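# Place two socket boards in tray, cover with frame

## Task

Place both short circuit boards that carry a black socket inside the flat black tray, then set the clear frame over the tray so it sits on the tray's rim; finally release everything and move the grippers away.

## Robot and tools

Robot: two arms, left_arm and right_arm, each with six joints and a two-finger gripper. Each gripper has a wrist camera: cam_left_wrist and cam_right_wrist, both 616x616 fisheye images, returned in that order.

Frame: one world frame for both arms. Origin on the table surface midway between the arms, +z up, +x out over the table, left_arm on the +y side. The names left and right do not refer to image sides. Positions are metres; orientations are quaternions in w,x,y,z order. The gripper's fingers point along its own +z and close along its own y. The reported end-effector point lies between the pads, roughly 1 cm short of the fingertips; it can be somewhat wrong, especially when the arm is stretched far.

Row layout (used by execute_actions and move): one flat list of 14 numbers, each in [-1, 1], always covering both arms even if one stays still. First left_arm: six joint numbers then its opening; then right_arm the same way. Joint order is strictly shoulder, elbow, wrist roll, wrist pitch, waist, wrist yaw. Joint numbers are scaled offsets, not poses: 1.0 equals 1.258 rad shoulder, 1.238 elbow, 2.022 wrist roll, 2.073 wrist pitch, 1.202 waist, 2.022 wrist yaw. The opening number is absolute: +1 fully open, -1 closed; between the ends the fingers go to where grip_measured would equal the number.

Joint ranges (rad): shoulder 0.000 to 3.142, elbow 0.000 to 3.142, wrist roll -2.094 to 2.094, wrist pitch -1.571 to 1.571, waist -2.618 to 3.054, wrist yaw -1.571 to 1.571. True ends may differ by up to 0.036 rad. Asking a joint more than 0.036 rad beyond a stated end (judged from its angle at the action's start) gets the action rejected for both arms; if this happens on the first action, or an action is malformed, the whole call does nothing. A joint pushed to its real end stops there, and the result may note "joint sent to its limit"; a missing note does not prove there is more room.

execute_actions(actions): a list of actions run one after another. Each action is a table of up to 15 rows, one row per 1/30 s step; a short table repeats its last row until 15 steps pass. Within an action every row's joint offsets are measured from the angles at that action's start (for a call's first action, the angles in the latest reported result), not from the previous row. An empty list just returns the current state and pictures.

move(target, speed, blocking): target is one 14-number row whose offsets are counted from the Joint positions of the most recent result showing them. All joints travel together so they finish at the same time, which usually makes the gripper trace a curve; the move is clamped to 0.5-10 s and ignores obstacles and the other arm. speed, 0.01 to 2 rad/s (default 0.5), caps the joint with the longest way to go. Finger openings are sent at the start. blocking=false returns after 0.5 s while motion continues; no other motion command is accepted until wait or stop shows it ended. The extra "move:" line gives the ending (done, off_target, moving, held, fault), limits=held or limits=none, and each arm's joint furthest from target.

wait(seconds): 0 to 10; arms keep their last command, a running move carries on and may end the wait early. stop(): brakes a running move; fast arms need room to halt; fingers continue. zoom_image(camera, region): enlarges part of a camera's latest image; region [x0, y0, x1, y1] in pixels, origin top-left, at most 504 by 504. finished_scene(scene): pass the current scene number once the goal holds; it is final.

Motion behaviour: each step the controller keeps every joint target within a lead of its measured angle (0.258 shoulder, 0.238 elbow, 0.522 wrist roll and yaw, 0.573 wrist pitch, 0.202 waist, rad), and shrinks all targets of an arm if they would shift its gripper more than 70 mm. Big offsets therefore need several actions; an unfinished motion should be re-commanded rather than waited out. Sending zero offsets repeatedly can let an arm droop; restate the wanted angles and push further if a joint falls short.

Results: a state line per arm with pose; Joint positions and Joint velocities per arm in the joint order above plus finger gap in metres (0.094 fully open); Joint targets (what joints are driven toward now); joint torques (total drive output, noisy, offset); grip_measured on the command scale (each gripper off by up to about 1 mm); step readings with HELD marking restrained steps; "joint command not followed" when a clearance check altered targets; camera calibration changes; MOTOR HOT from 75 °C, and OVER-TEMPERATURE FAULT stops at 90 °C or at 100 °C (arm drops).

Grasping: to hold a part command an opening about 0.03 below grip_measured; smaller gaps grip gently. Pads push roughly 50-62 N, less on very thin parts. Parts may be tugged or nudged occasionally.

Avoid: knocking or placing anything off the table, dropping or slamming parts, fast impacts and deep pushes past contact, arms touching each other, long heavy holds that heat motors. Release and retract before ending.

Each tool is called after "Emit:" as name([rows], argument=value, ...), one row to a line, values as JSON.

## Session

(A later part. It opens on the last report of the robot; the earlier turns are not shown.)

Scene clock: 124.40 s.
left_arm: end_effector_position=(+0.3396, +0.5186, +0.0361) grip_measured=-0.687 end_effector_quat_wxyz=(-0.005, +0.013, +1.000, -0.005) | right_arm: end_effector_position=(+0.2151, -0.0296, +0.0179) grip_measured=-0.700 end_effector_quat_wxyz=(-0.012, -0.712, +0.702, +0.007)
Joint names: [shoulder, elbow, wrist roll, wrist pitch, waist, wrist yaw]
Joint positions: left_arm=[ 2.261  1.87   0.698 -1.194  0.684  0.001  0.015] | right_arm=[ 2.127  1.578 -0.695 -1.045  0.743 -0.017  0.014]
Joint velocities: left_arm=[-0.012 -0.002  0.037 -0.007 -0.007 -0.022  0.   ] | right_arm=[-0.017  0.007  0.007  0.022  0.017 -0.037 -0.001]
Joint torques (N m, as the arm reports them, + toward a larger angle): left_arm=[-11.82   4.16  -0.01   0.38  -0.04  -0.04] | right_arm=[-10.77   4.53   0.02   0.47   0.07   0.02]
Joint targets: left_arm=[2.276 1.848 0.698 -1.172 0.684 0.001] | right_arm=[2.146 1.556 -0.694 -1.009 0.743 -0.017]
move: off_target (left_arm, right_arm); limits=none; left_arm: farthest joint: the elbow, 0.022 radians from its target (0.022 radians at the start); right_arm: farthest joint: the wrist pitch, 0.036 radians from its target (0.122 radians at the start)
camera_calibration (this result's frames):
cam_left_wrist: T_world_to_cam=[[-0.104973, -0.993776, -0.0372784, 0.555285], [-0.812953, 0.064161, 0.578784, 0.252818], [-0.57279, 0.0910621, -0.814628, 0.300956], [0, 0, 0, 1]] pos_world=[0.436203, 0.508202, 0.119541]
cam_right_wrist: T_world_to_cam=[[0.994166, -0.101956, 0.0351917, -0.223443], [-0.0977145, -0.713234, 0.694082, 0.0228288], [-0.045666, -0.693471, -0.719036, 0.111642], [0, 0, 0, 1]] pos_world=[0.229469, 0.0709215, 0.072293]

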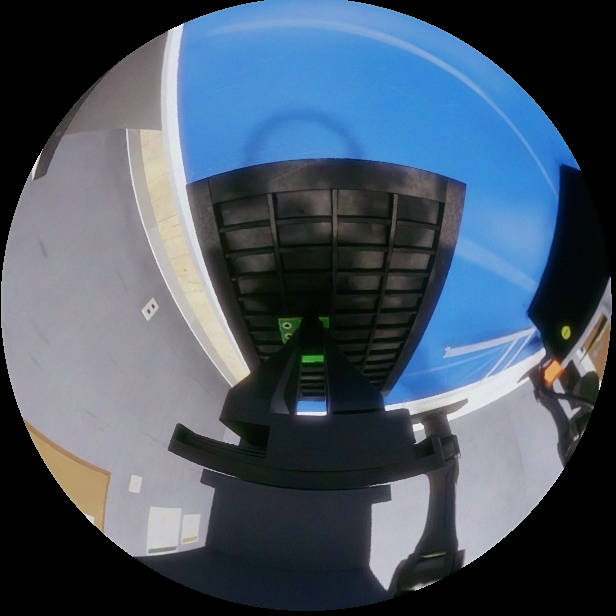

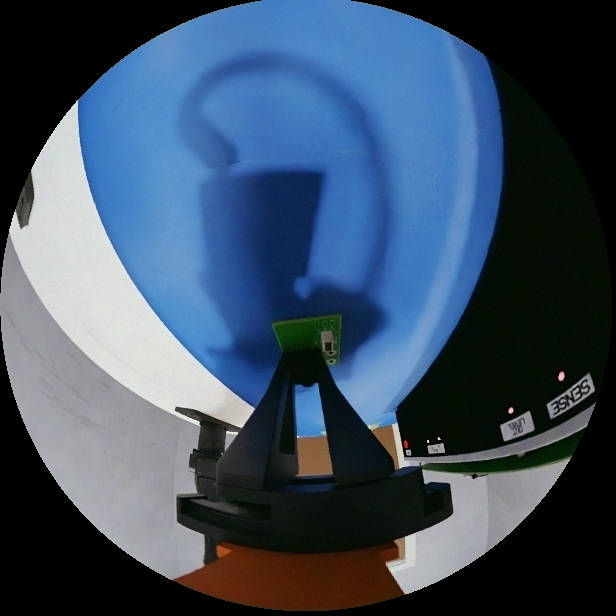

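Emit:
execute_actions([
  [[0,0,0,0,0,0,-0.4,0,0,0,0,0,0,-0.4]],
])

Emit:
move(target=[-0.07,0,0,-0.028,0,0,-0.4,-0.075,0,0,-0.025,0,0,-0.4], speed=0.25)

Emit:
move(target=[-0.665,-0.635,-0.035,-0.036,-0.1,0,-0.35,-0.5,-0.4,0.5,-0.08,-0.1,0,-0.4], speed=0.9)

Scene clock: 129.27 s.
left_arm: end_effector_position=(+0.3396, +0.5186, +0.0361) grip_measured=-0.402 end_effector_quat_wxyz=(-0.005, +0.013, +1.000, -0.005) | right_arm: end_effector_position=(+0.2149, -0.0297, +0.0179) grip_measured=-0.402 end_effector_quat_wxyz=(-0.013, -0.712, +0.702, +0.007)
Joint names: [shoulder, elbow, wrist roll, wrist pitch, waist, wrist yaw]
Joint positions: left_arm=[ 2.261  1.87   0.698 -1.194  0.684  0.001  0.028] | right_arm=[ 2.127  1.578 -0.695 -1.046  0.743 -0.017  0.028]
Joint velocities: left_arm=[-0.007 -0.002 -0.007  0.037 -0.007  0.081  0.   ] | right_arm=[-0.002 -0.022 -0.007  0.007 -0.027  0.051 -0.   ]
Joint torques (N m, as the arm reports them, + toward a larger angle): left_arm=[-13.19   5.6   -0.01   0.1   -0.05  -0.04] | right_arm=[-12.31   6.34  -0.01   0.11  -0.03   0.  ]
Joint targets: left_arm=[2.261 1.870 0.698 -1.194 0.684 0.001] | right_arm=[2.127 1.578 -0.695 -1.045 0.743 -0.017]
Step readings (joint positions):
0: left_arm=[2.261 1.870 0.698 -1.194 0.684 0.001] | right_arm=[2.127 1.578 -0.695 -1.045 0.743 -0.017]
1: left_arm=[2.261 1.870 0.698 -1.194 0.684 0.001] | right_arm=[2.127 1.578 -0.695 -1.045 0.743 -0.017]
2: left_arm=[2.261 1.870 0.698 -1.194 0.684 0.001] | right_arm=[2.127 1.578 -0.695 -1.046 0.743 -0.017]
4: left_arm=[2.261 1.870 0.698 -1.194 0.684 0.001] | right_arm=[2.127 1.578 -0.695 -1.046 0.743 -0.017]
8: left_arm=[2.261 1.870 0.698 -1.194 0.684 0.001] | right_arm=[2.127 1.578 -0.695 -1.046 0.743 -0.017]
15: Joint positions above
camera_calibration (this result's frames):
cam_left_wrist: T_world_to_cam=[[-0.104973, -0.993776, -0.0372784, 0.555285], [-0.812953, 0.064161, 0.578784, 0.252818], [-0.57279, 0.0910621, -0.814628, 0.300956], [0, 0, 0, 1]] pos_world=[0.436203, 0.508202, 0.119541]
cam_right_wrist: T_world_to_cam=[[0.994201, -0.101942, 0.0342485, -0.223222], [-0.0970157, -0.712781, 0.694645, 0.0225265], [-0.046402, -0.693939, -0.718537, 0.111649], [0, 0, 0, 1]] pos_world=[0.229293, 0.0707782, 0.0722209]

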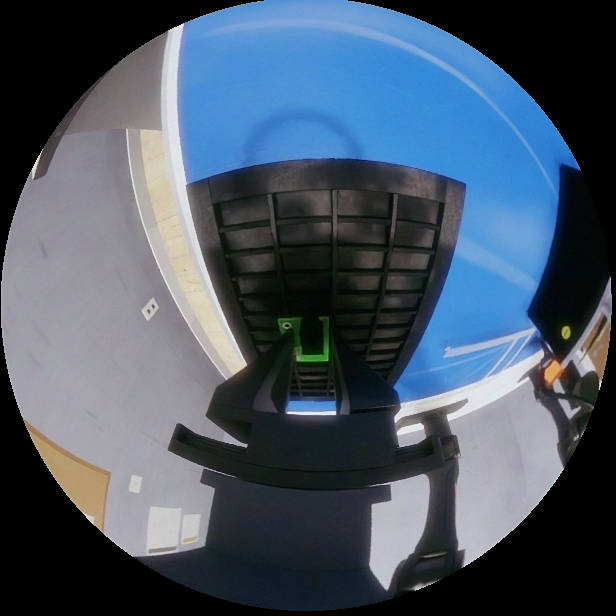

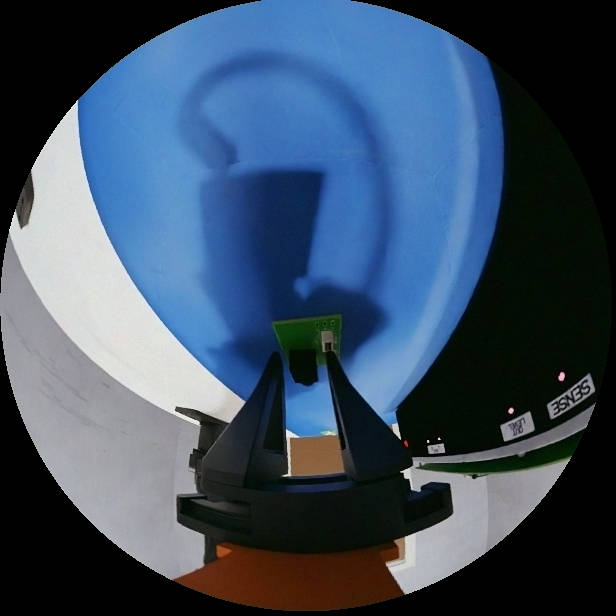

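Scene clock: 130.23 s.
left_arm: end_effector_position=(+0.3354, +0.5153, +0.0649) grip_measured=-0.402 end_effector_quat_wxyz=(+0.006, +0.013, +1.000, +0.005) | right_arm: end_effector_position=(+0.2133, -0.0318, +0.0473) grip_measured=-0.402 end_effector_quat_wxyz=(+0.008, -0.713, +0.701, +0.009)
Joint names: [shoulder, elbow, wrist roll, wrist pitch, waist, wrist yaw]
Joint positions: left_arm=[ 2.19   1.87   0.698 -1.235  0.684  0.001  0.028] | right_arm=[ 2.048  1.578 -0.695 -1.083  0.743 -0.017  0.028]
Joint velocities: left_arm=[-0.012 -0.002  0.007 -0.007 -0.002 -0.022 -0.001] | right_arm=[-0.037 -0.007 -0.007  0.007 -0.012 -0.007 -0.001]
Joint torques (N m, as the arm reports them, + toward a larger angle): left_arm=[-14.64   5.58  -0.01  -0.08  -0.03  -0.04] | right_arm=[-13.08   6.25   0.02   0.03  -0.02   0.02]
Joint targets: left_arm=[2.173 1.870 0.698 -1.253 0.684 0.001] | right_arm=[2.033 1.578 -0.695 -1.098 0.743 -0.017]
move: done; limits=none; left_arm: farthest joint: the shoulder, 0.017 radians from its target (0.088 radians at the start); right_arm: farthest joint: the shoulder, 0.015 radians from its target (0.094 radians at the start)
camera_calibration (this result's frames):
cam_left_wrist: T_world_to_cam=[[-0.103862, -0.992892, -0.0581272, 0.553195], [-0.826214, 0.0535958, 0.5608, 0.244037], [-0.553699, 0.106272, -0.825908, 0.3089], [0, 0, 0, 1]] pos_world=[0.430121, 0.503356, 0.150423]
cam_right_wrist: T_world_to_cam=[[0.993024, -0.1034, 0.0566643, -0.223678], [-0.114653, -0.734641, 0.668698, 0.0047716], [-0.0275154, -0.67053, -0.741372, 0.129136], [0, 0, 0, 1]] pos_world=[0.226218, 0.0669666, 0.105222]

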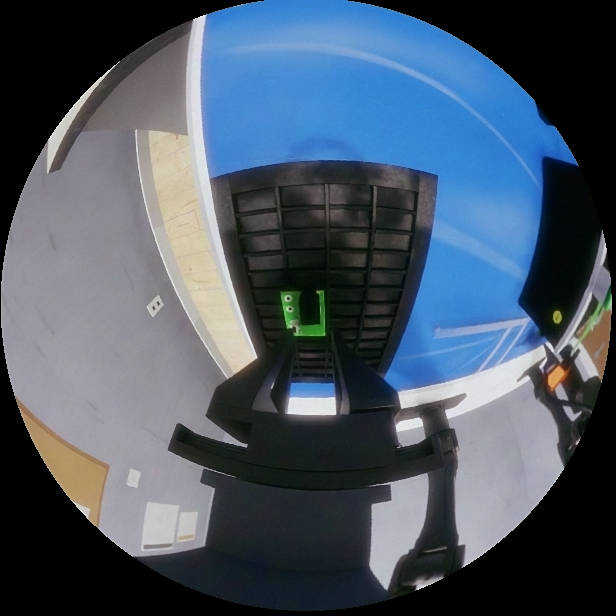

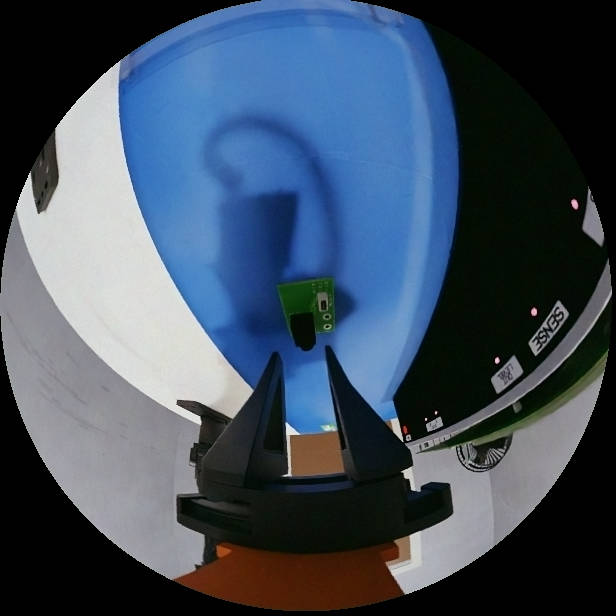

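Scene clock: 132.30 s.
left_arm: end_effector_position=(+0.1851, +0.3653, +0.1199) grip_measured=-0.352 end_effector_quat_wxyz=(-0.003, +0.035, +0.999, -0.003) | right_arm: end_effector_position=(+0.1337, -0.1719, +0.1061) grip_measured=-0.402 end_effector_quat_wxyz=(-0.010, -0.233, +0.972, +0.004)
Joint names: [shoulder, elbow, wrist roll, wrist pitch, waist, wrist yaw]
Joint positions: left_arm=[ 1.375  1.098  0.635 -1.302  0.575  0.001  0.03 ] | right_arm=[ 1.44   1.097  0.31  -1.241  0.631 -0.017  0.028]
Joint velocities: left_arm=[-0.017 -0.012 -0.022  0.022 -0.002 -0.037  0.001] | right_arm=[-0.017  0.007  0.022  0.022  0.007  0.007 -0.001]
Joint torques (N m, as the arm reports them, + toward a larger angle): left_arm=[-6.61  4.73 -0.07  0.02 -0.91 -0.03] | right_arm=[-7.26  5.54  0.07  0.05 -0.59  0.01]
Joint targets: left_arm=[1.354 1.084 0.627 -1.309 0.564 0.001] | right_arm=[1.419 1.083 0.316 -1.249 0.623 -0.017]
move: off_target (left_arm, right_arm); limits=none; left_arm: farthest joint: the shoulder, 0.021 radians from its target (0.837 radians at the start); right_arm: farthest joint: the shoulder, 0.021 radians from its target (0.629 radians at the start)
camera_calibration (this result's frames):
cam_left_wrist: T_world_to_cam=[[-0.14977, -0.987823, -0.0421385, 0.396571], [-0.812045, 0.0985819, 0.575209, 0.0762571], [-0.56405, 0.120367, -0.816921, 0.282662], [0, 0, 0, 1]] pos_world=[0.280754, 0.350201, 0.20376]
cam_right_wrist: T_world_to_cam=[[0.345304, -0.937097, 0.0511352, -0.218636], [-0.681851, -0.213065, 0.699773, 0.0155988], [-0.64486, -0.276501, -0.712533, 0.223787], [0, 0, 0, 1]] pos_world=[0.230443, -0.139682, 0.15972]

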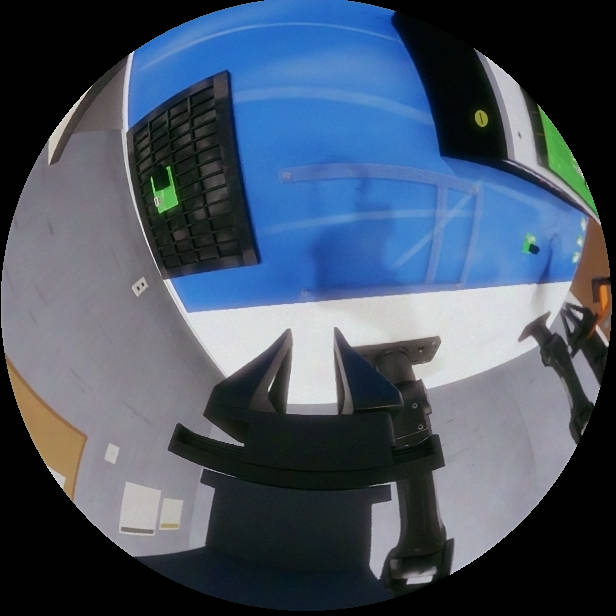

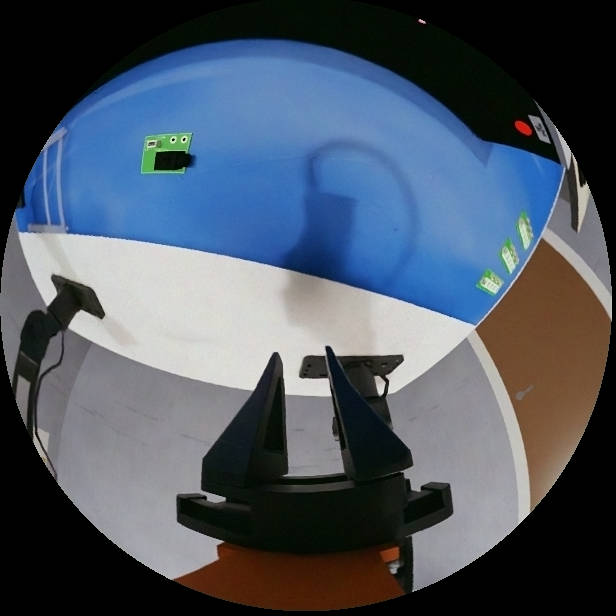

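Emit:
move(target=[-0.01,0,0,0,-1.0,0,-0.35,-0.5,-0.25,0,0,-0.95,0,-0.4], speed=1.0)

Emit:
move(target=[0.482,0.321,0,0.118,-0.257,0,-0.35,0,0,0,0,0,0,-0.4], speed=0.7)

Emit:
zoom_image(camera="cam_left_wrist", region=[230,250,390,410])

Scene clock: 139.20 s.
left_arm: end_effector_position=(+0.1783, +0.1202, +0.1199) grip_measured=-0.352 end_effector_quat_wxyz=(-0.004, +0.591, +0.807, +0.001) | right_arm: end_effector_position=(+0.1249, -0.3908, +0.1286) grip_measured=-0.402 end_effector_quat_wxyz=(+0.150, +0.321, +0.935, +0.006)
Joint names: [shoulder, elbow, wrist roll, wrist pitch, waist, wrist yaw]
Joint positions: left_arm=[ 1.375  1.098  0.635 -1.302 -0.618 -0.001  0.03 ] | right_arm=[ 0.833  0.801  0.31  -1.238 -0.503 -0.019  0.028]
Joint velocities: left_arm=[-0.022 -0.012 -0.051 -0.095  0.002  0.037 -0.002] | right_arm=[-0.002 -0.007  0.022 -0.051  0.007 -0.022  0.   ]
Joint torques (N m, as the arm reports them, + toward a larger angle): left_arm=[-5.83  5.67 -0.01  0.12 -0.55  0.01] | right_arm=[-2.07  5.91  0.    0.74 -0.73  0.03]
Joint targets: left_arm=[1.362 1.098 0.635 -1.302 -0.627 0.001] | right_arm=[0.811 0.787 0.310 -1.240 -0.511 -0.017]
move: off_target (right_arm); limits=none; left_arm: farthest joint: the shoulder, 0.012 radians from its target (0.012 radians at the start); right_arm: farthest joint: the shoulder, 0.022 radians from its target (0.629 radians at the start)
camera_calibration (this result's frames):
cam_left_wrist: T_world_to_cam=[[-0.973325, -0.225199, -0.0438679, 0.208814], [-0.208773, 0.790054, 0.576393, -0.0959156], [-0.095145, 0.570176, -0.815994, 0.17055], [0, 0, 0, 1]] pos_world=[0.199446, 0.0255597, 0.203613]
cam_right_wrist: T_world_to_cam=[[-0.698593, -0.710988, -0.0804017, -0.186195], [-0.655204, 0.590497, 0.47119, 0.287328], [-0.287534, 0.38185, -0.878359, 0.407638], [0, 0, 0, 1]] pos_world=[0.175394, -0.457705, 0.207696]

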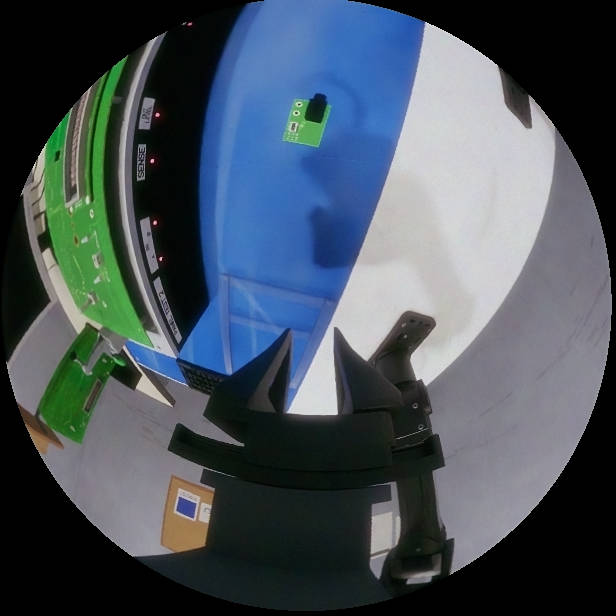

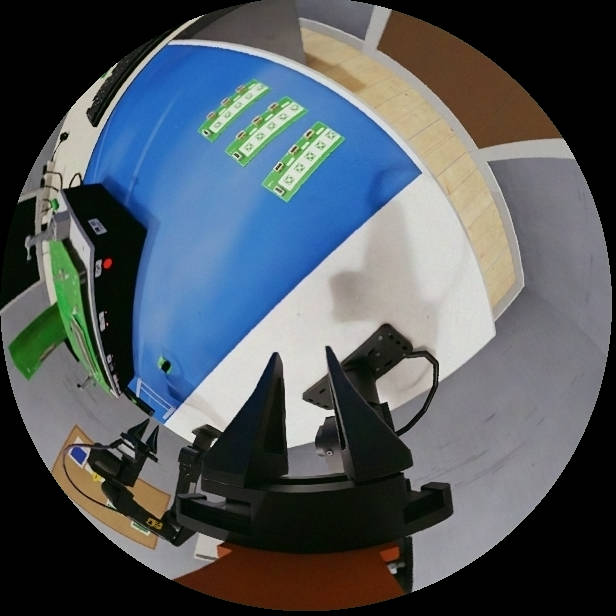

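Scene clock: 140.63 s.
left_arm: end_effector_position=(+0.2178, -0.0430, +0.0435) grip_measured=-0.352 end_effector_quat_wxyz=(-0.009, +0.706, +0.708, +0.003) | right_arm: end_effector_position=(+0.1249, -0.3908, +0.1286) grip_measured=-0.402 end_effector_quat_wxyz=(+0.150, +0.321, +0.935, +0.006)
Joint names: [shoulder, elbow, wrist roll, wrist pitch, waist, wrist yaw]
Joint positions: left_arm=[ 1.98   1.463  0.635 -1.072 -0.923 -0.002  0.03 ] | right_arm=[ 0.833  0.801  0.31  -1.238 -0.503 -0.019  0.028]
Joint velocities: left_arm=[ 0.007 -0.007 -0.022  0.007 -0.017  0.022 -0.001] | right_arm=[ 0.027 -0.002 -0.037 -0.051 -0.017 -0.037  0.   ]
Joint torques (N m, as the arm reports them, + toward a larger angle): left_arm=[-10.56   7.62  -0.01   0.25  -0.58  -0.01] | right_arm=[-0.13  7.   -0.01  0.77  0.01  0.01]
Joint targets: left_arm=[1.981 1.496 0.635 -1.057 -0.927 -0.002] | right_arm=[0.833 0.801 0.310 -1.238 -0.503 -0.019]
move: off_target (left_arm); limits=none; left_arm: farthest joint: the elbow, 0.033 radians from its target (0.398 radians at the start); right_arm: farthest joint: the waist, 0.000 radians from its target (0.000 radians at the start)
camera_calibration (this result's frames):
cam_left_wrist: T_world_to_cam=[[-0.996273, 0.077682, -0.0374866, 0.22489], [0.0412427, 0.810736, 0.583957, 0.0313824], [0.0757547, 0.580235, -0.810919, 0.167975], [0, 0, 0, 1]] pos_world=[0.210033, -0.140378, 0.126318]
cam_right_wrist: T_world_to_cam=[[-0.698593, -0.710988, -0.0804017, -0.186195], [-0.655204, 0.590497, 0.47119, 0.287328], [-0.287534, 0.38185, -0.878359, 0.407638], [0, 0, 0, 1]] pos_world=[0.175394, -0.457705, 0.207696]

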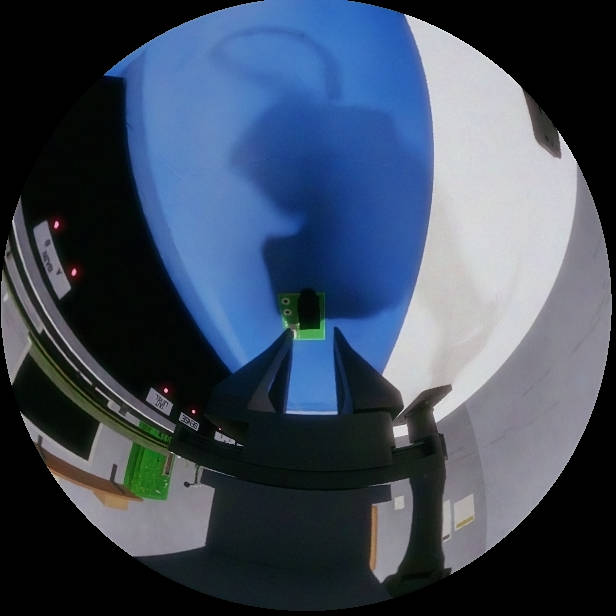

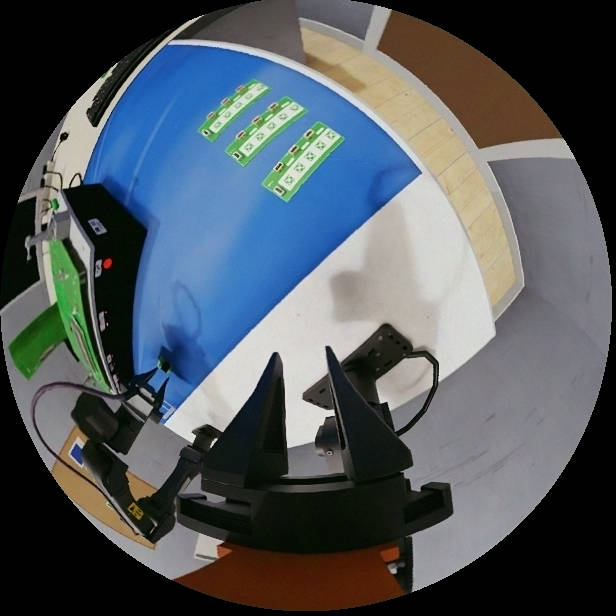

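Region (230, 250, 390, 410) of cam_left_wrist's 616x616 image, scaled by 3.150, with more detail than that image has.

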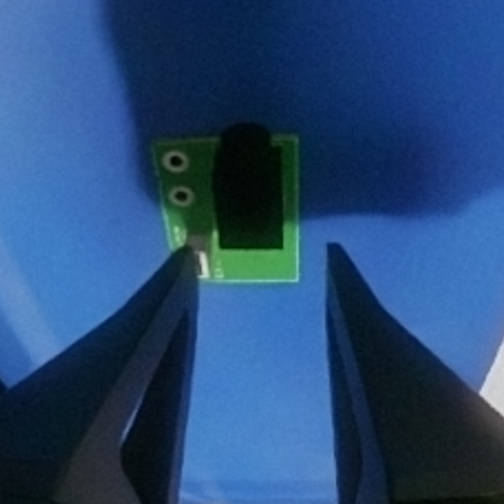

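Emit:
move(target=[0.04,-0.028,0,0.043,0,0,-0.35,0,0,0,0,0,0,-0.4], speed=0.12)

Emit:
zoom_image(camera="cam_left_wrist", region=[230,250,390,410])

Scene clock: 147.00 s.
left_arm: end_effector_position=(+0.2223, -0.0490, +0.0247) grip_measured=-0.352 end_effector_quat_wxyz=(-0.004, +0.706, +0.708, +0.002) | right_arm: end_effector_position=(+0.1249, -0.3908, +0.1286) grip_measured=-0.402 end_effector_quat_wxyz=(+0.150, +0.321, +0.935, +0.006)
Joint names: [shoulder, elbow, wrist roll, wrist pitch, waist, wrist yaw]
Joint positions: left_arm=[ 2.019  1.442  0.635 -1.002 -0.923 -0.002  0.03 ] | right_arm=[ 0.833  0.801  0.31  -1.238 -0.503 -0.019  0.028]
Joint velocities: left_arm=[-0.007  0.002 -0.051 -0.022  0.007 -0.051  0.001] | right_arm=[-0.022  0.007  0.007 -0.095  0.007 -0.022 -0.001]
Joint torques (N m, as the arm reports them, + toward a larger angle): left_arm=[-9.78  4.45 -0.02  0.32 -0.07 -0.03] | right_arm=[-0.18  7.02  0.01  0.76  0.02  0.01]
Joint targets: left_arm=[2.030 1.428 0.635 -0.983 -0.923 -0.002] | right_arm=[0.833 0.801 0.310 -1.238 -0.503 -0.019]
move: done; limits=none; left_arm: farthest joint: the wrist pitch, 0.019 radians from its target (0.089 radians at the start); right_arm: farthest joint: the waist, 0.000 radians from its target (0.000 radians at the start)
camera_calibration (this result's frames):
cam_left_wrist: T_world_to_cam=[[-0.996023, 0.0773437, -0.044232, 0.229207], [0.0376846, 0.815544, 0.577467, 0.0482584], [0.0807366, 0.573503, -0.815215, 0.154575], [0, 0, 0, 1]] pos_world=[0.213997, -0.145734, 0.108282]
cam_right_wrist: T_world_to_cam=[[-0.698593, -0.710988, -0.0804017, -0.186195], [-0.655204, 0.590497, 0.47119, 0.287328], [-0.287534, 0.38185, -0.878359, 0.407638], [0, 0, 0, 1]] pos_world=[0.175394, -0.457705, 0.207696]

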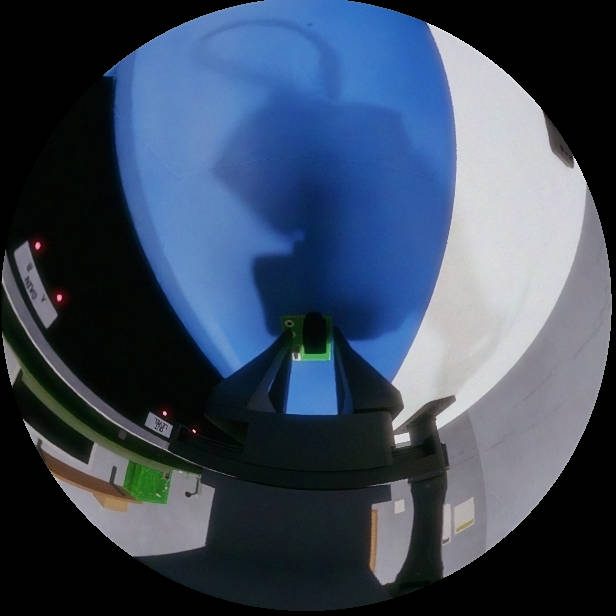

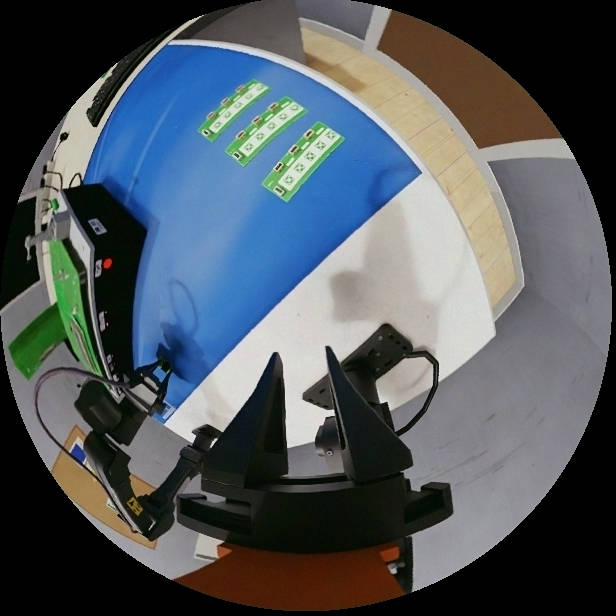

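Region (230, 250, 390, 410) of cam_left_wrist's 616x616 image, scaled by 3.150, with more detail than that image has.

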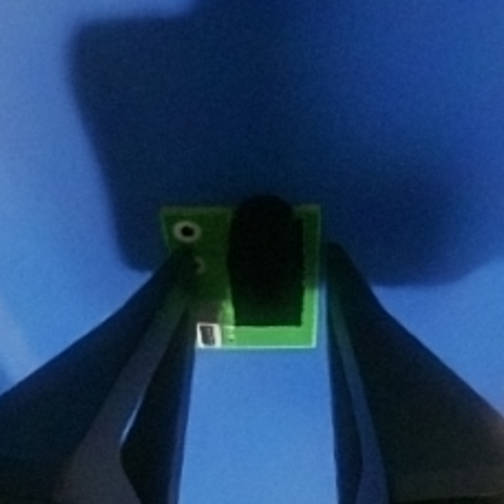

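Emit:
execute_actions([
  [[0,0,0,0,0,0,-0.75,0,0,0,0,0,0,-0.4]],
])

Emit:
move(target=[-0.53,-0.29,0,-0.15,0.25,0,-0.75,0,0,0,0,0,0,-0.4], speed=0.6)

Emit:
move(target=[-0.01,0,-0.03,0,1.0,0,-0.75,0,0,0,0,0,0,-0.4], speed=0.9)

Emit:
move(target=[0.575,0.509,0,0.066,0,0,-0.75,0,0,0,0,0,0,-0.4], speed=0.7)

Scene clock: 153.27 s.
left_arm: end_effector_position=(+0.2224, -0.0492, +0.0247) grip_measured=-0.688 end_effector_quat_wxyz=(-0.004, +0.706, +0.708, +0.002) | right_arm: end_effector_position=(+0.1249, -0.3908, +0.1286) grip_measured=-0.402 end_effector_quat_wxyz=(+0.150, +0.321, +0.935, +0.006)
Joint names: [shoulder, elbow, wrist roll, wrist pitch, waist, wrist yaw]
Joint positions: left_arm=[ 2.019  1.442  0.635 -1.001 -0.923 -0.002  0.015] | right_arm=[ 0.833  0.801  0.31  -1.238 -0.503 -0.019  0.028]
Joint velocities: left_arm=[-0.007  0.007 -0.022  0.037 -0.012 -0.007  0.   ] | right_arm=[ 0.017  0.002  0.037  0.022 -0.027  0.007 -0.   ]
Joint torques (N m, as the arm reports them, + toward a larger angle): left_arm=[-10.86   5.41  -0.02   0.1   -0.03  -0.04] | right_arm=[-0.12  7.    0.    0.78 -0.04  0.02]
Joint targets: left_arm=[2.019 1.442 0.635 -1.002 -0.923 -0.002] | right_arm=[0.833 0.801 0.310 -1.238 -0.503 -0.019]
Step readings (joint positions):
0: left_arm=[2.019 1.442 0.635 -1.001 -0.923 -0.002] | right_arm=[0.833 0.801 0.310 -1.238 -0.503 -0.019]
1: left_arm=[2.019 1.442 0.635 -1.001 -0.923 -0.002] | right_arm=[0.833 0.801 0.310 -1.238 -0.503 -0.019]
2: left_arm=[2.019 1.442 0.635 -1.001 -0.923 -0.002] | right_arm=[0.833 0.801 0.310 -1.238 -0.503 -0.019]
4: left_arm=[2.019 1.442 0.635 -1.001 -0.923 -0.002] | right_arm=[0.833 0.801 0.310 -1.238 -0.503 -0.019]
8: left_arm=[2.019 1.442 0.635 -1.001 -0.923 -0.002] | right_arm=[0.833 0.801 0.310 -1.238 -0.503 -0.019]
15: Joint positions above
camera_calibration (this result's frames):
cam_left_wrist: T_world_to_cam=[[-0.996003, 0.0773164, -0.0447315, 0.229337], [0.0374226, 0.815898, 0.576983, 0.0484671], [0.0811066, 0.573003, -0.81553, 0.154553], [0, 0, 0, 1]] pos_world=[0.214072, -0.145835, 0.108336]
cam_right_wrist: T_world_to_cam=[[-0.698593, -0.710988, -0.0804017, -0.186195], [-0.655204, 0.590497, 0.47119, 0.287328], [-0.287534, 0.38185, -0.878359, 0.407638], [0, 0, 0, 1]] pos_world=[0.175394, -0.457705, 0.207696]

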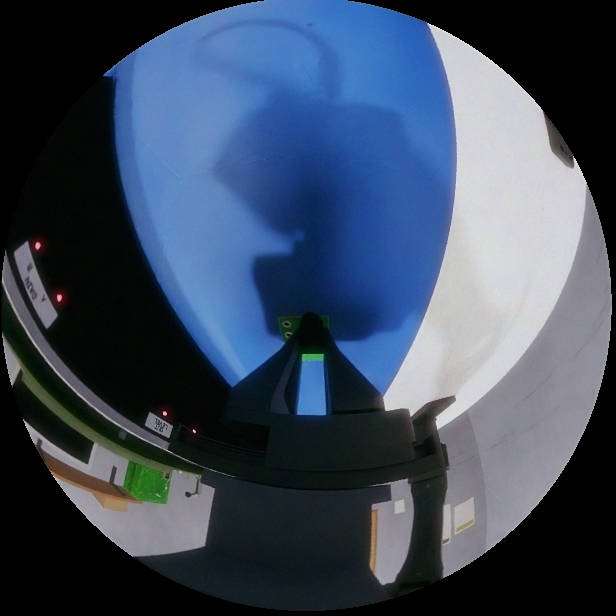

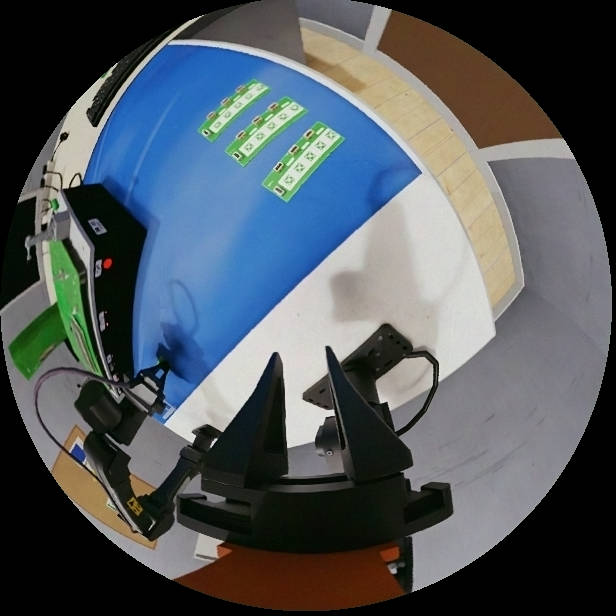

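Scene clock: 154.90 s.
left_arm: end_effector_position=(+0.1778, +0.1168, +0.1205) grip_measured=-0.688 end_effector_quat_wxyz=(+0.001, +0.597, +0.803, +0.001) | right_arm: end_effector_position=(+0.1249, -0.3908, +0.1286) grip_measured=-0.402 end_effector_quat_wxyz=(+0.150, +0.321, +0.935, +0.006)
Joint names: [shoulder, elbow, wrist roll, wrist pitch, waist, wrist yaw]
Joint positions: left_arm=[ 1.372  1.098  0.635 -1.295 -0.633 -0.002  0.015] | right_arm=[ 0.833  0.801  0.31  -1.238 -0.503 -0.019  0.028]
Joint velocities: left_arm=[-0.002 -0.002 -0.066 -0.037 -0.002 -0.037 -0.   ] | right_arm=[-0.002  0.002 -0.051  0.081  0.002 -0.095  0.   ]
Joint torques (N m, as the arm reports them, + toward a larger angle): left_arm=[-6.4   4.75 -0.01 -0.1   0.76 -0.03] | right_arm=[-0.09  6.99  0.02  0.76  0.03  0.01]
Joint targets: left_arm=[1.353 1.083 0.635 -1.312 -0.622 -0.002] | right_arm=[0.833 0.801 0.310 -1.238 -0.503 -0.019]
move: done; limits=none; left_arm: farthest joint: the shoulder, 0.019 radians from its target (0.667 radians at the start); right_arm: farthest joint: the waist, 0.000 radians from its target (0.000 radians at the start)
camera_calibration (this result's frames):
cam_left_wrist: T_world_to_cam=[[-0.976174, -0.210918, -0.0509727, 0.207268], [-0.201764, 0.795831, 0.570915, -0.0949223], [-0.0798508, 0.567597, -0.819425, 0.170942], [0, 0, 0, 1]] pos_world=[0.196828, 0.0222325, 0.204832]
cam_right_wrist: T_world_to_cam=[[-0.698593, -0.710988, -0.0804017, -0.186195], [-0.655204, 0.590497, 0.47119, 0.287328], [-0.287534, 0.38185, -0.878359, 0.407638], [0, 0, 0, 1]] pos_world=[0.175394, -0.457705, 0.207696]

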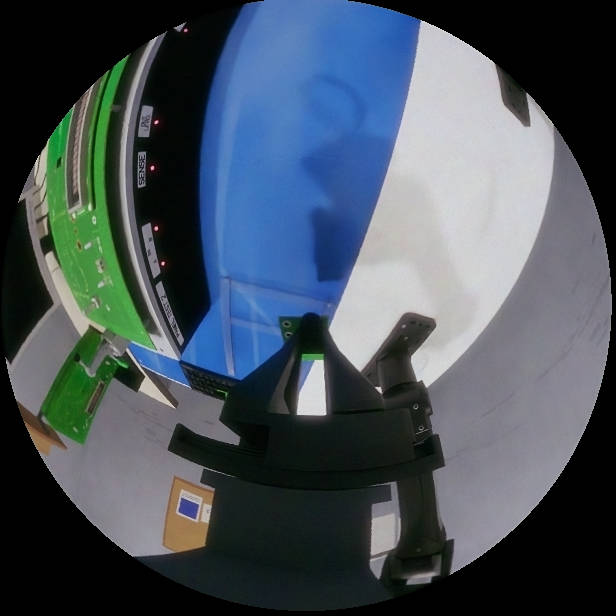

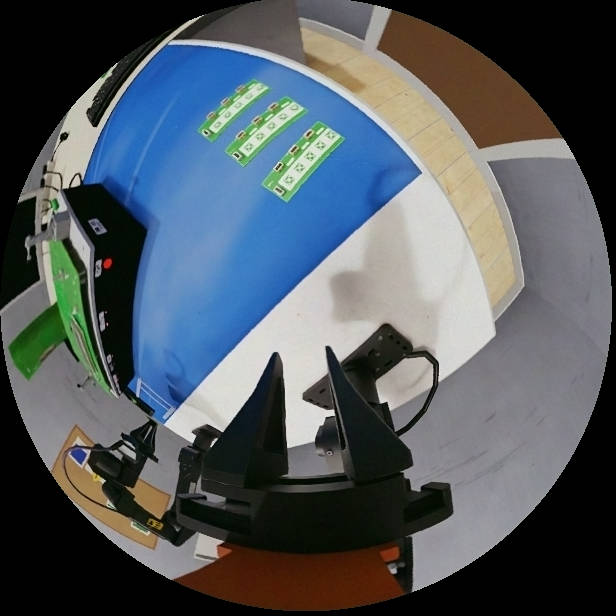

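Scene clock: 156.70 s.
left_arm: end_effector_position=(+0.1876, +0.3644, +0.1205) grip_measured=-0.688 end_effector_quat_wxyz=(-0.001, +0.016, +1.000, +0.003) | right_arm: end_effector_position=(+0.1249, -0.3908, +0.1286) grip_measured=-0.402 end_effector_quat_wxyz=(+0.150, +0.321, +0.935, +0.006)
Joint names: [shoulder, elbow, wrist roll, wrist pitch, waist, wrist yaw]
Joint positions: left_arm=[ 1.372  1.098  0.582 -1.295  0.56  -0.005  0.015] | right_arm=[ 0.833  0.801  0.31  -1.238 -0.503 -0.019  0.028]
Joint velocities: left_arm=[-0.002 -0.012 -0.051  0.022 -0.012 -0.066 -0.   ] | right_arm=[-0.002  0.017  0.022 -0.022 -0.012  0.051  0.   ]
Joint torques (N m, as the arm reports them, + toward a larger angle): left_arm=[-5.83  5.67 -0.1   0.14  0.66  0.  ] | right_arm=[-0.12  6.93  0.    0.77  0.05  0.01]
Joint targets: left_arm=[1.359 1.098 0.574 -1.295 0.569 -0.002] | right_arm=[0.833 0.801 0.310 -1.238 -0.503 -0.019]
move: done; limits=none; left_arm: farthest joint: the shoulder, 0.012 radians from its target (0.012 radians at the start); right_arm: farthest joint: the waist, 0.000 radians from its target (0.000 radians at the start)
camera_calibration (this result's frames):
cam_left_wrist: T_world_to_cam=[[-0.11217, -0.992254, -0.0533832, 0.39197], [-0.817756, 0.061657, 0.572252, 0.0929116], [-0.564528, 0.107844, -0.818338, 0.2895], [0, 0, 0, 1]] pos_world=[0.283377, 0.351984, 0.204665]
cam_right_wrist: T_world_to_cam=[[-0.698593, -0.710988, -0.0804017, -0.186195], [-0.655204, 0.590497, 0.47119, 0.287328], [-0.287534, 0.38185, -0.878359, 0.407638], [0, 0, 0, 1]] pos_world=[0.175394, -0.457705, 0.207696]

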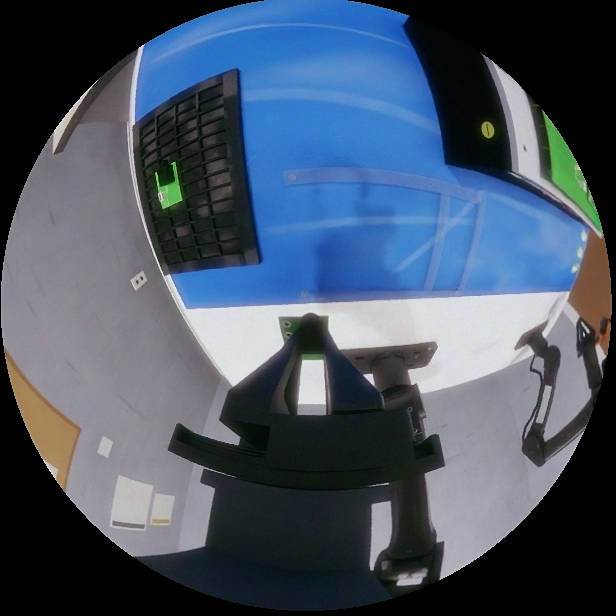

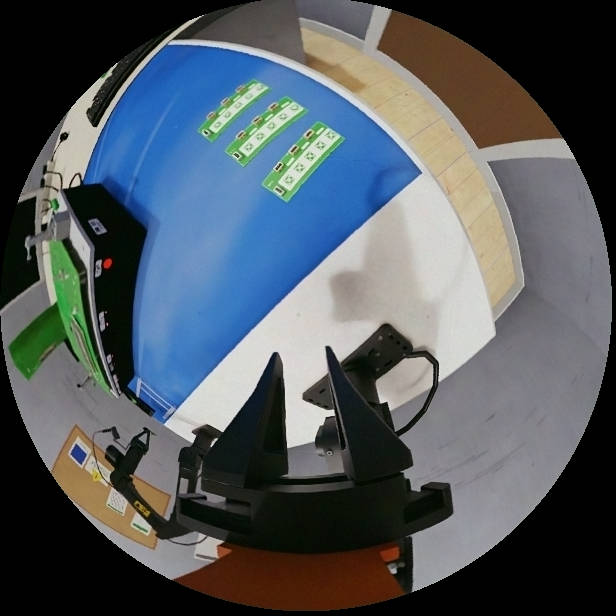

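Scene clock: 158.20 s.
left_arm: end_effector_position=(+0.3419, +0.4589, +0.0585) grip_measured=-0.688 end_effector_quat_wxyz=(-0.001, +0.016, +1.000, +0.002) | right_arm: end_effector_position=(+0.1249, -0.3908, +0.1286) grip_measured=-0.402 end_effector_quat_wxyz=(+0.150, +0.321, +0.935, +0.006)
Joint names: [shoulder, elbow, wrist roll, wrist pitch, waist, wrist yaw]
Joint positions: left_arm=[ 2.095  1.694  0.582 -1.17   0.56  -0.005  0.015] | right_arm=[ 0.833  0.801  0.31  -1.238 -0.503 -0.019  0.028]
Joint velocities: left_arm=[-0.002 -0.012 -0.037 -0.022 -0.007  0.066 -0.001] | right_arm=[ 0.007 -0.002 -0.066  0.007 -0.022 -0.037 -0.   ]
Joint torques (N m, as the arm reports them, + toward a larger angle): left_arm=[-12.12   7.91  -0.01   0.31  -0.04  -0.05] | right_arm=[-0.17  6.99  0.01  0.76 -0.07  0.02]
Joint targets: left_arm=[2.095 1.728 0.582 -1.158 0.560 -0.005] | right_arm=[0.833 0.801 0.310 -1.238 -0.503 -0.019]
move: off_target (left_arm); limits=none; left_arm: farthest joint: the elbow, 0.034 radians from its target (0.630 radians at the start); right_arm: farthest joint: the waist, 0.000 radians from its target (0.000 radians at the start)
camera_calibration (this result's frames):
cam_left_wrist: T_world_to_cam=[[-0.112222, -0.992286, -0.0526806, 0.499693], [-0.817198, 0.0619993, 0.573013, 0.248294], [-0.565327, 0.107355, -0.817851, 0.316159], [0, 0, 0, 1]] pos_world=[0.437715, 0.446503, 0.14262]
cam_right_wrist: T_world_to_cam=[[-0.698593, -0.710988, -0.0804017, -0.186195], [-0.655204, 0.590497, 0.47119, 0.287328], [-0.287534, 0.38185, -0.878359, 0.407638], [0, 0, 0, 1]] pos_world=[0.175394, -0.457705, 0.207696]

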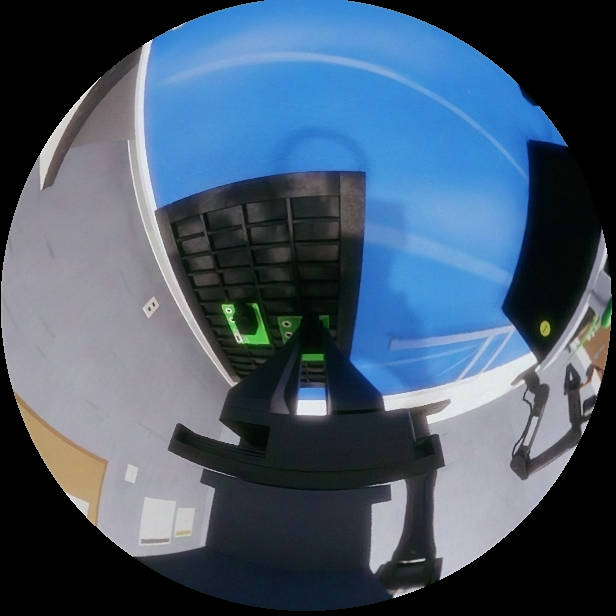

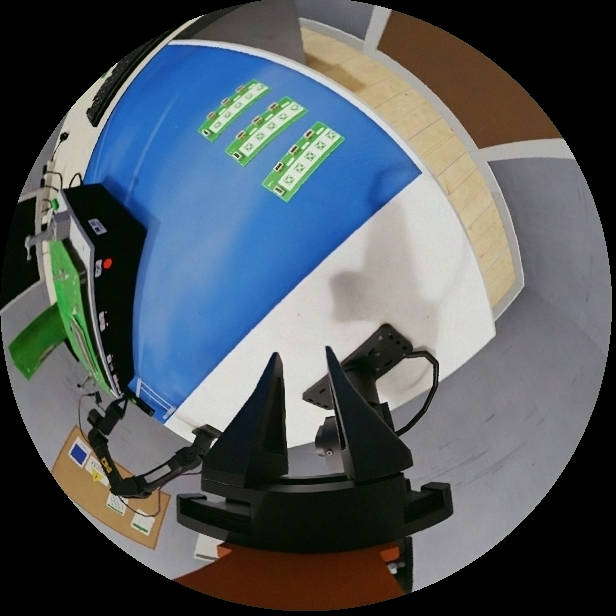

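Emit:
move(target=[0.028,-0.062,0,0.045,0.028,0,-0.75,0,0,0,0,0,0,-0.4], speed=0.14)

Scene clock: 161.83 s.
left_arm: end_effector_position=(+0.3356, +0.4653, +0.0344) grip_measured=-0.688 end_effector_quat_wxyz=(-0.006, +0.005, +1.000, -0.001) | right_arm: end_effector_position=(+0.1249, -0.3908, +0.1286) grip_measured=-0.402 end_effector_quat_wxyz=(+0.150, +0.321, +0.935, +0.006)
Joint names: [shoulder, elbow, wrist roll, wrist pitch, waist, wrist yaw]
Joint positions: left_arm=[ 2.119  1.634  0.582 -1.098  0.582 -0.005  0.015] | right_arm=[ 0.833  0.801  0.31  -1.238 -0.503 -0.019  0.028]
Joint velocities: left_arm=[ 0.012  0.022 -0.037 -0.051 -0.007 -0.022 -0.   ] | right_arm=[-0.017  0.002 -0.007  0.037  0.002 -0.022  0.   ]
Joint torques (N m, as the arm reports them, + toward a larger angle): left_arm=[-10.91   4.36  -0.01   0.37   0.84  -0.06] | right_arm=[-0.12  7.02  0.    0.76 -0.03  0.03]
Joint targets: left_arm=[2.130 1.617 0.582 -1.076 0.594 -0.006] | right_arm=[0.833 0.801 0.310 -1.238 -0.503 -0.019]
move: off_target (left_arm); limits=none; left_arm: farthest joint: the wrist pitch, 0.021 radians from its target (0.093 radians at the start); right_arm: farthest joint: the waist, 0.000 radians from its target (0.000 radians at the start)
camera_calibration (this result's frames):
cam_left_wrist: T_world_to_cam=[[-0.0907446, -0.994873, -0.0446476, 0.497816], [-0.812379, 0.0480182, 0.58115, 0.261176], [-0.576026, 0.089007, -0.812571, 0.304155], [0, 0, 0, 1]] pos_world=[0.432549, 0.45565, 0.117592]
cam_right_wrist: T_world_to_cam=[[-0.698593, -0.710988, -0.0804017, -0.186195], [-0.655204, 0.590497, 0.47119, 0.287328], [-0.287534, 0.38185, -0.878359, 0.407638], [0, 0, 0, 1]] pos_world=[0.175394, -0.457705, 0.207696]

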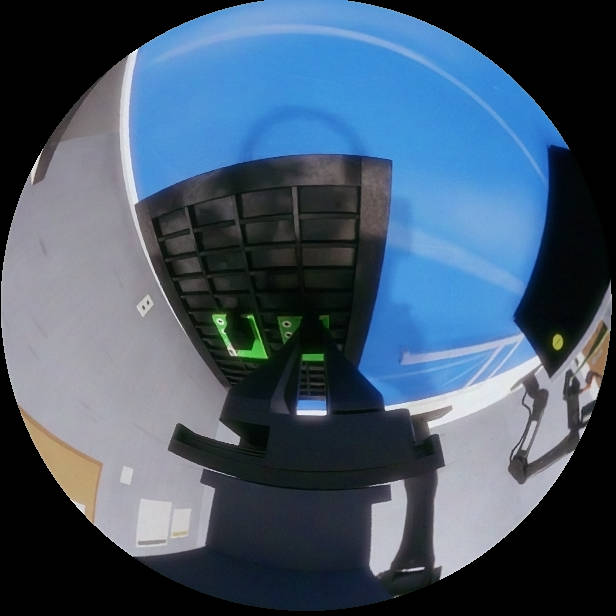

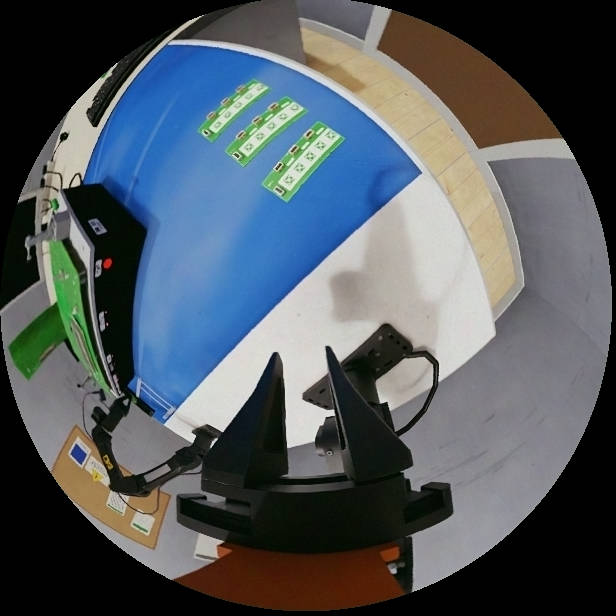

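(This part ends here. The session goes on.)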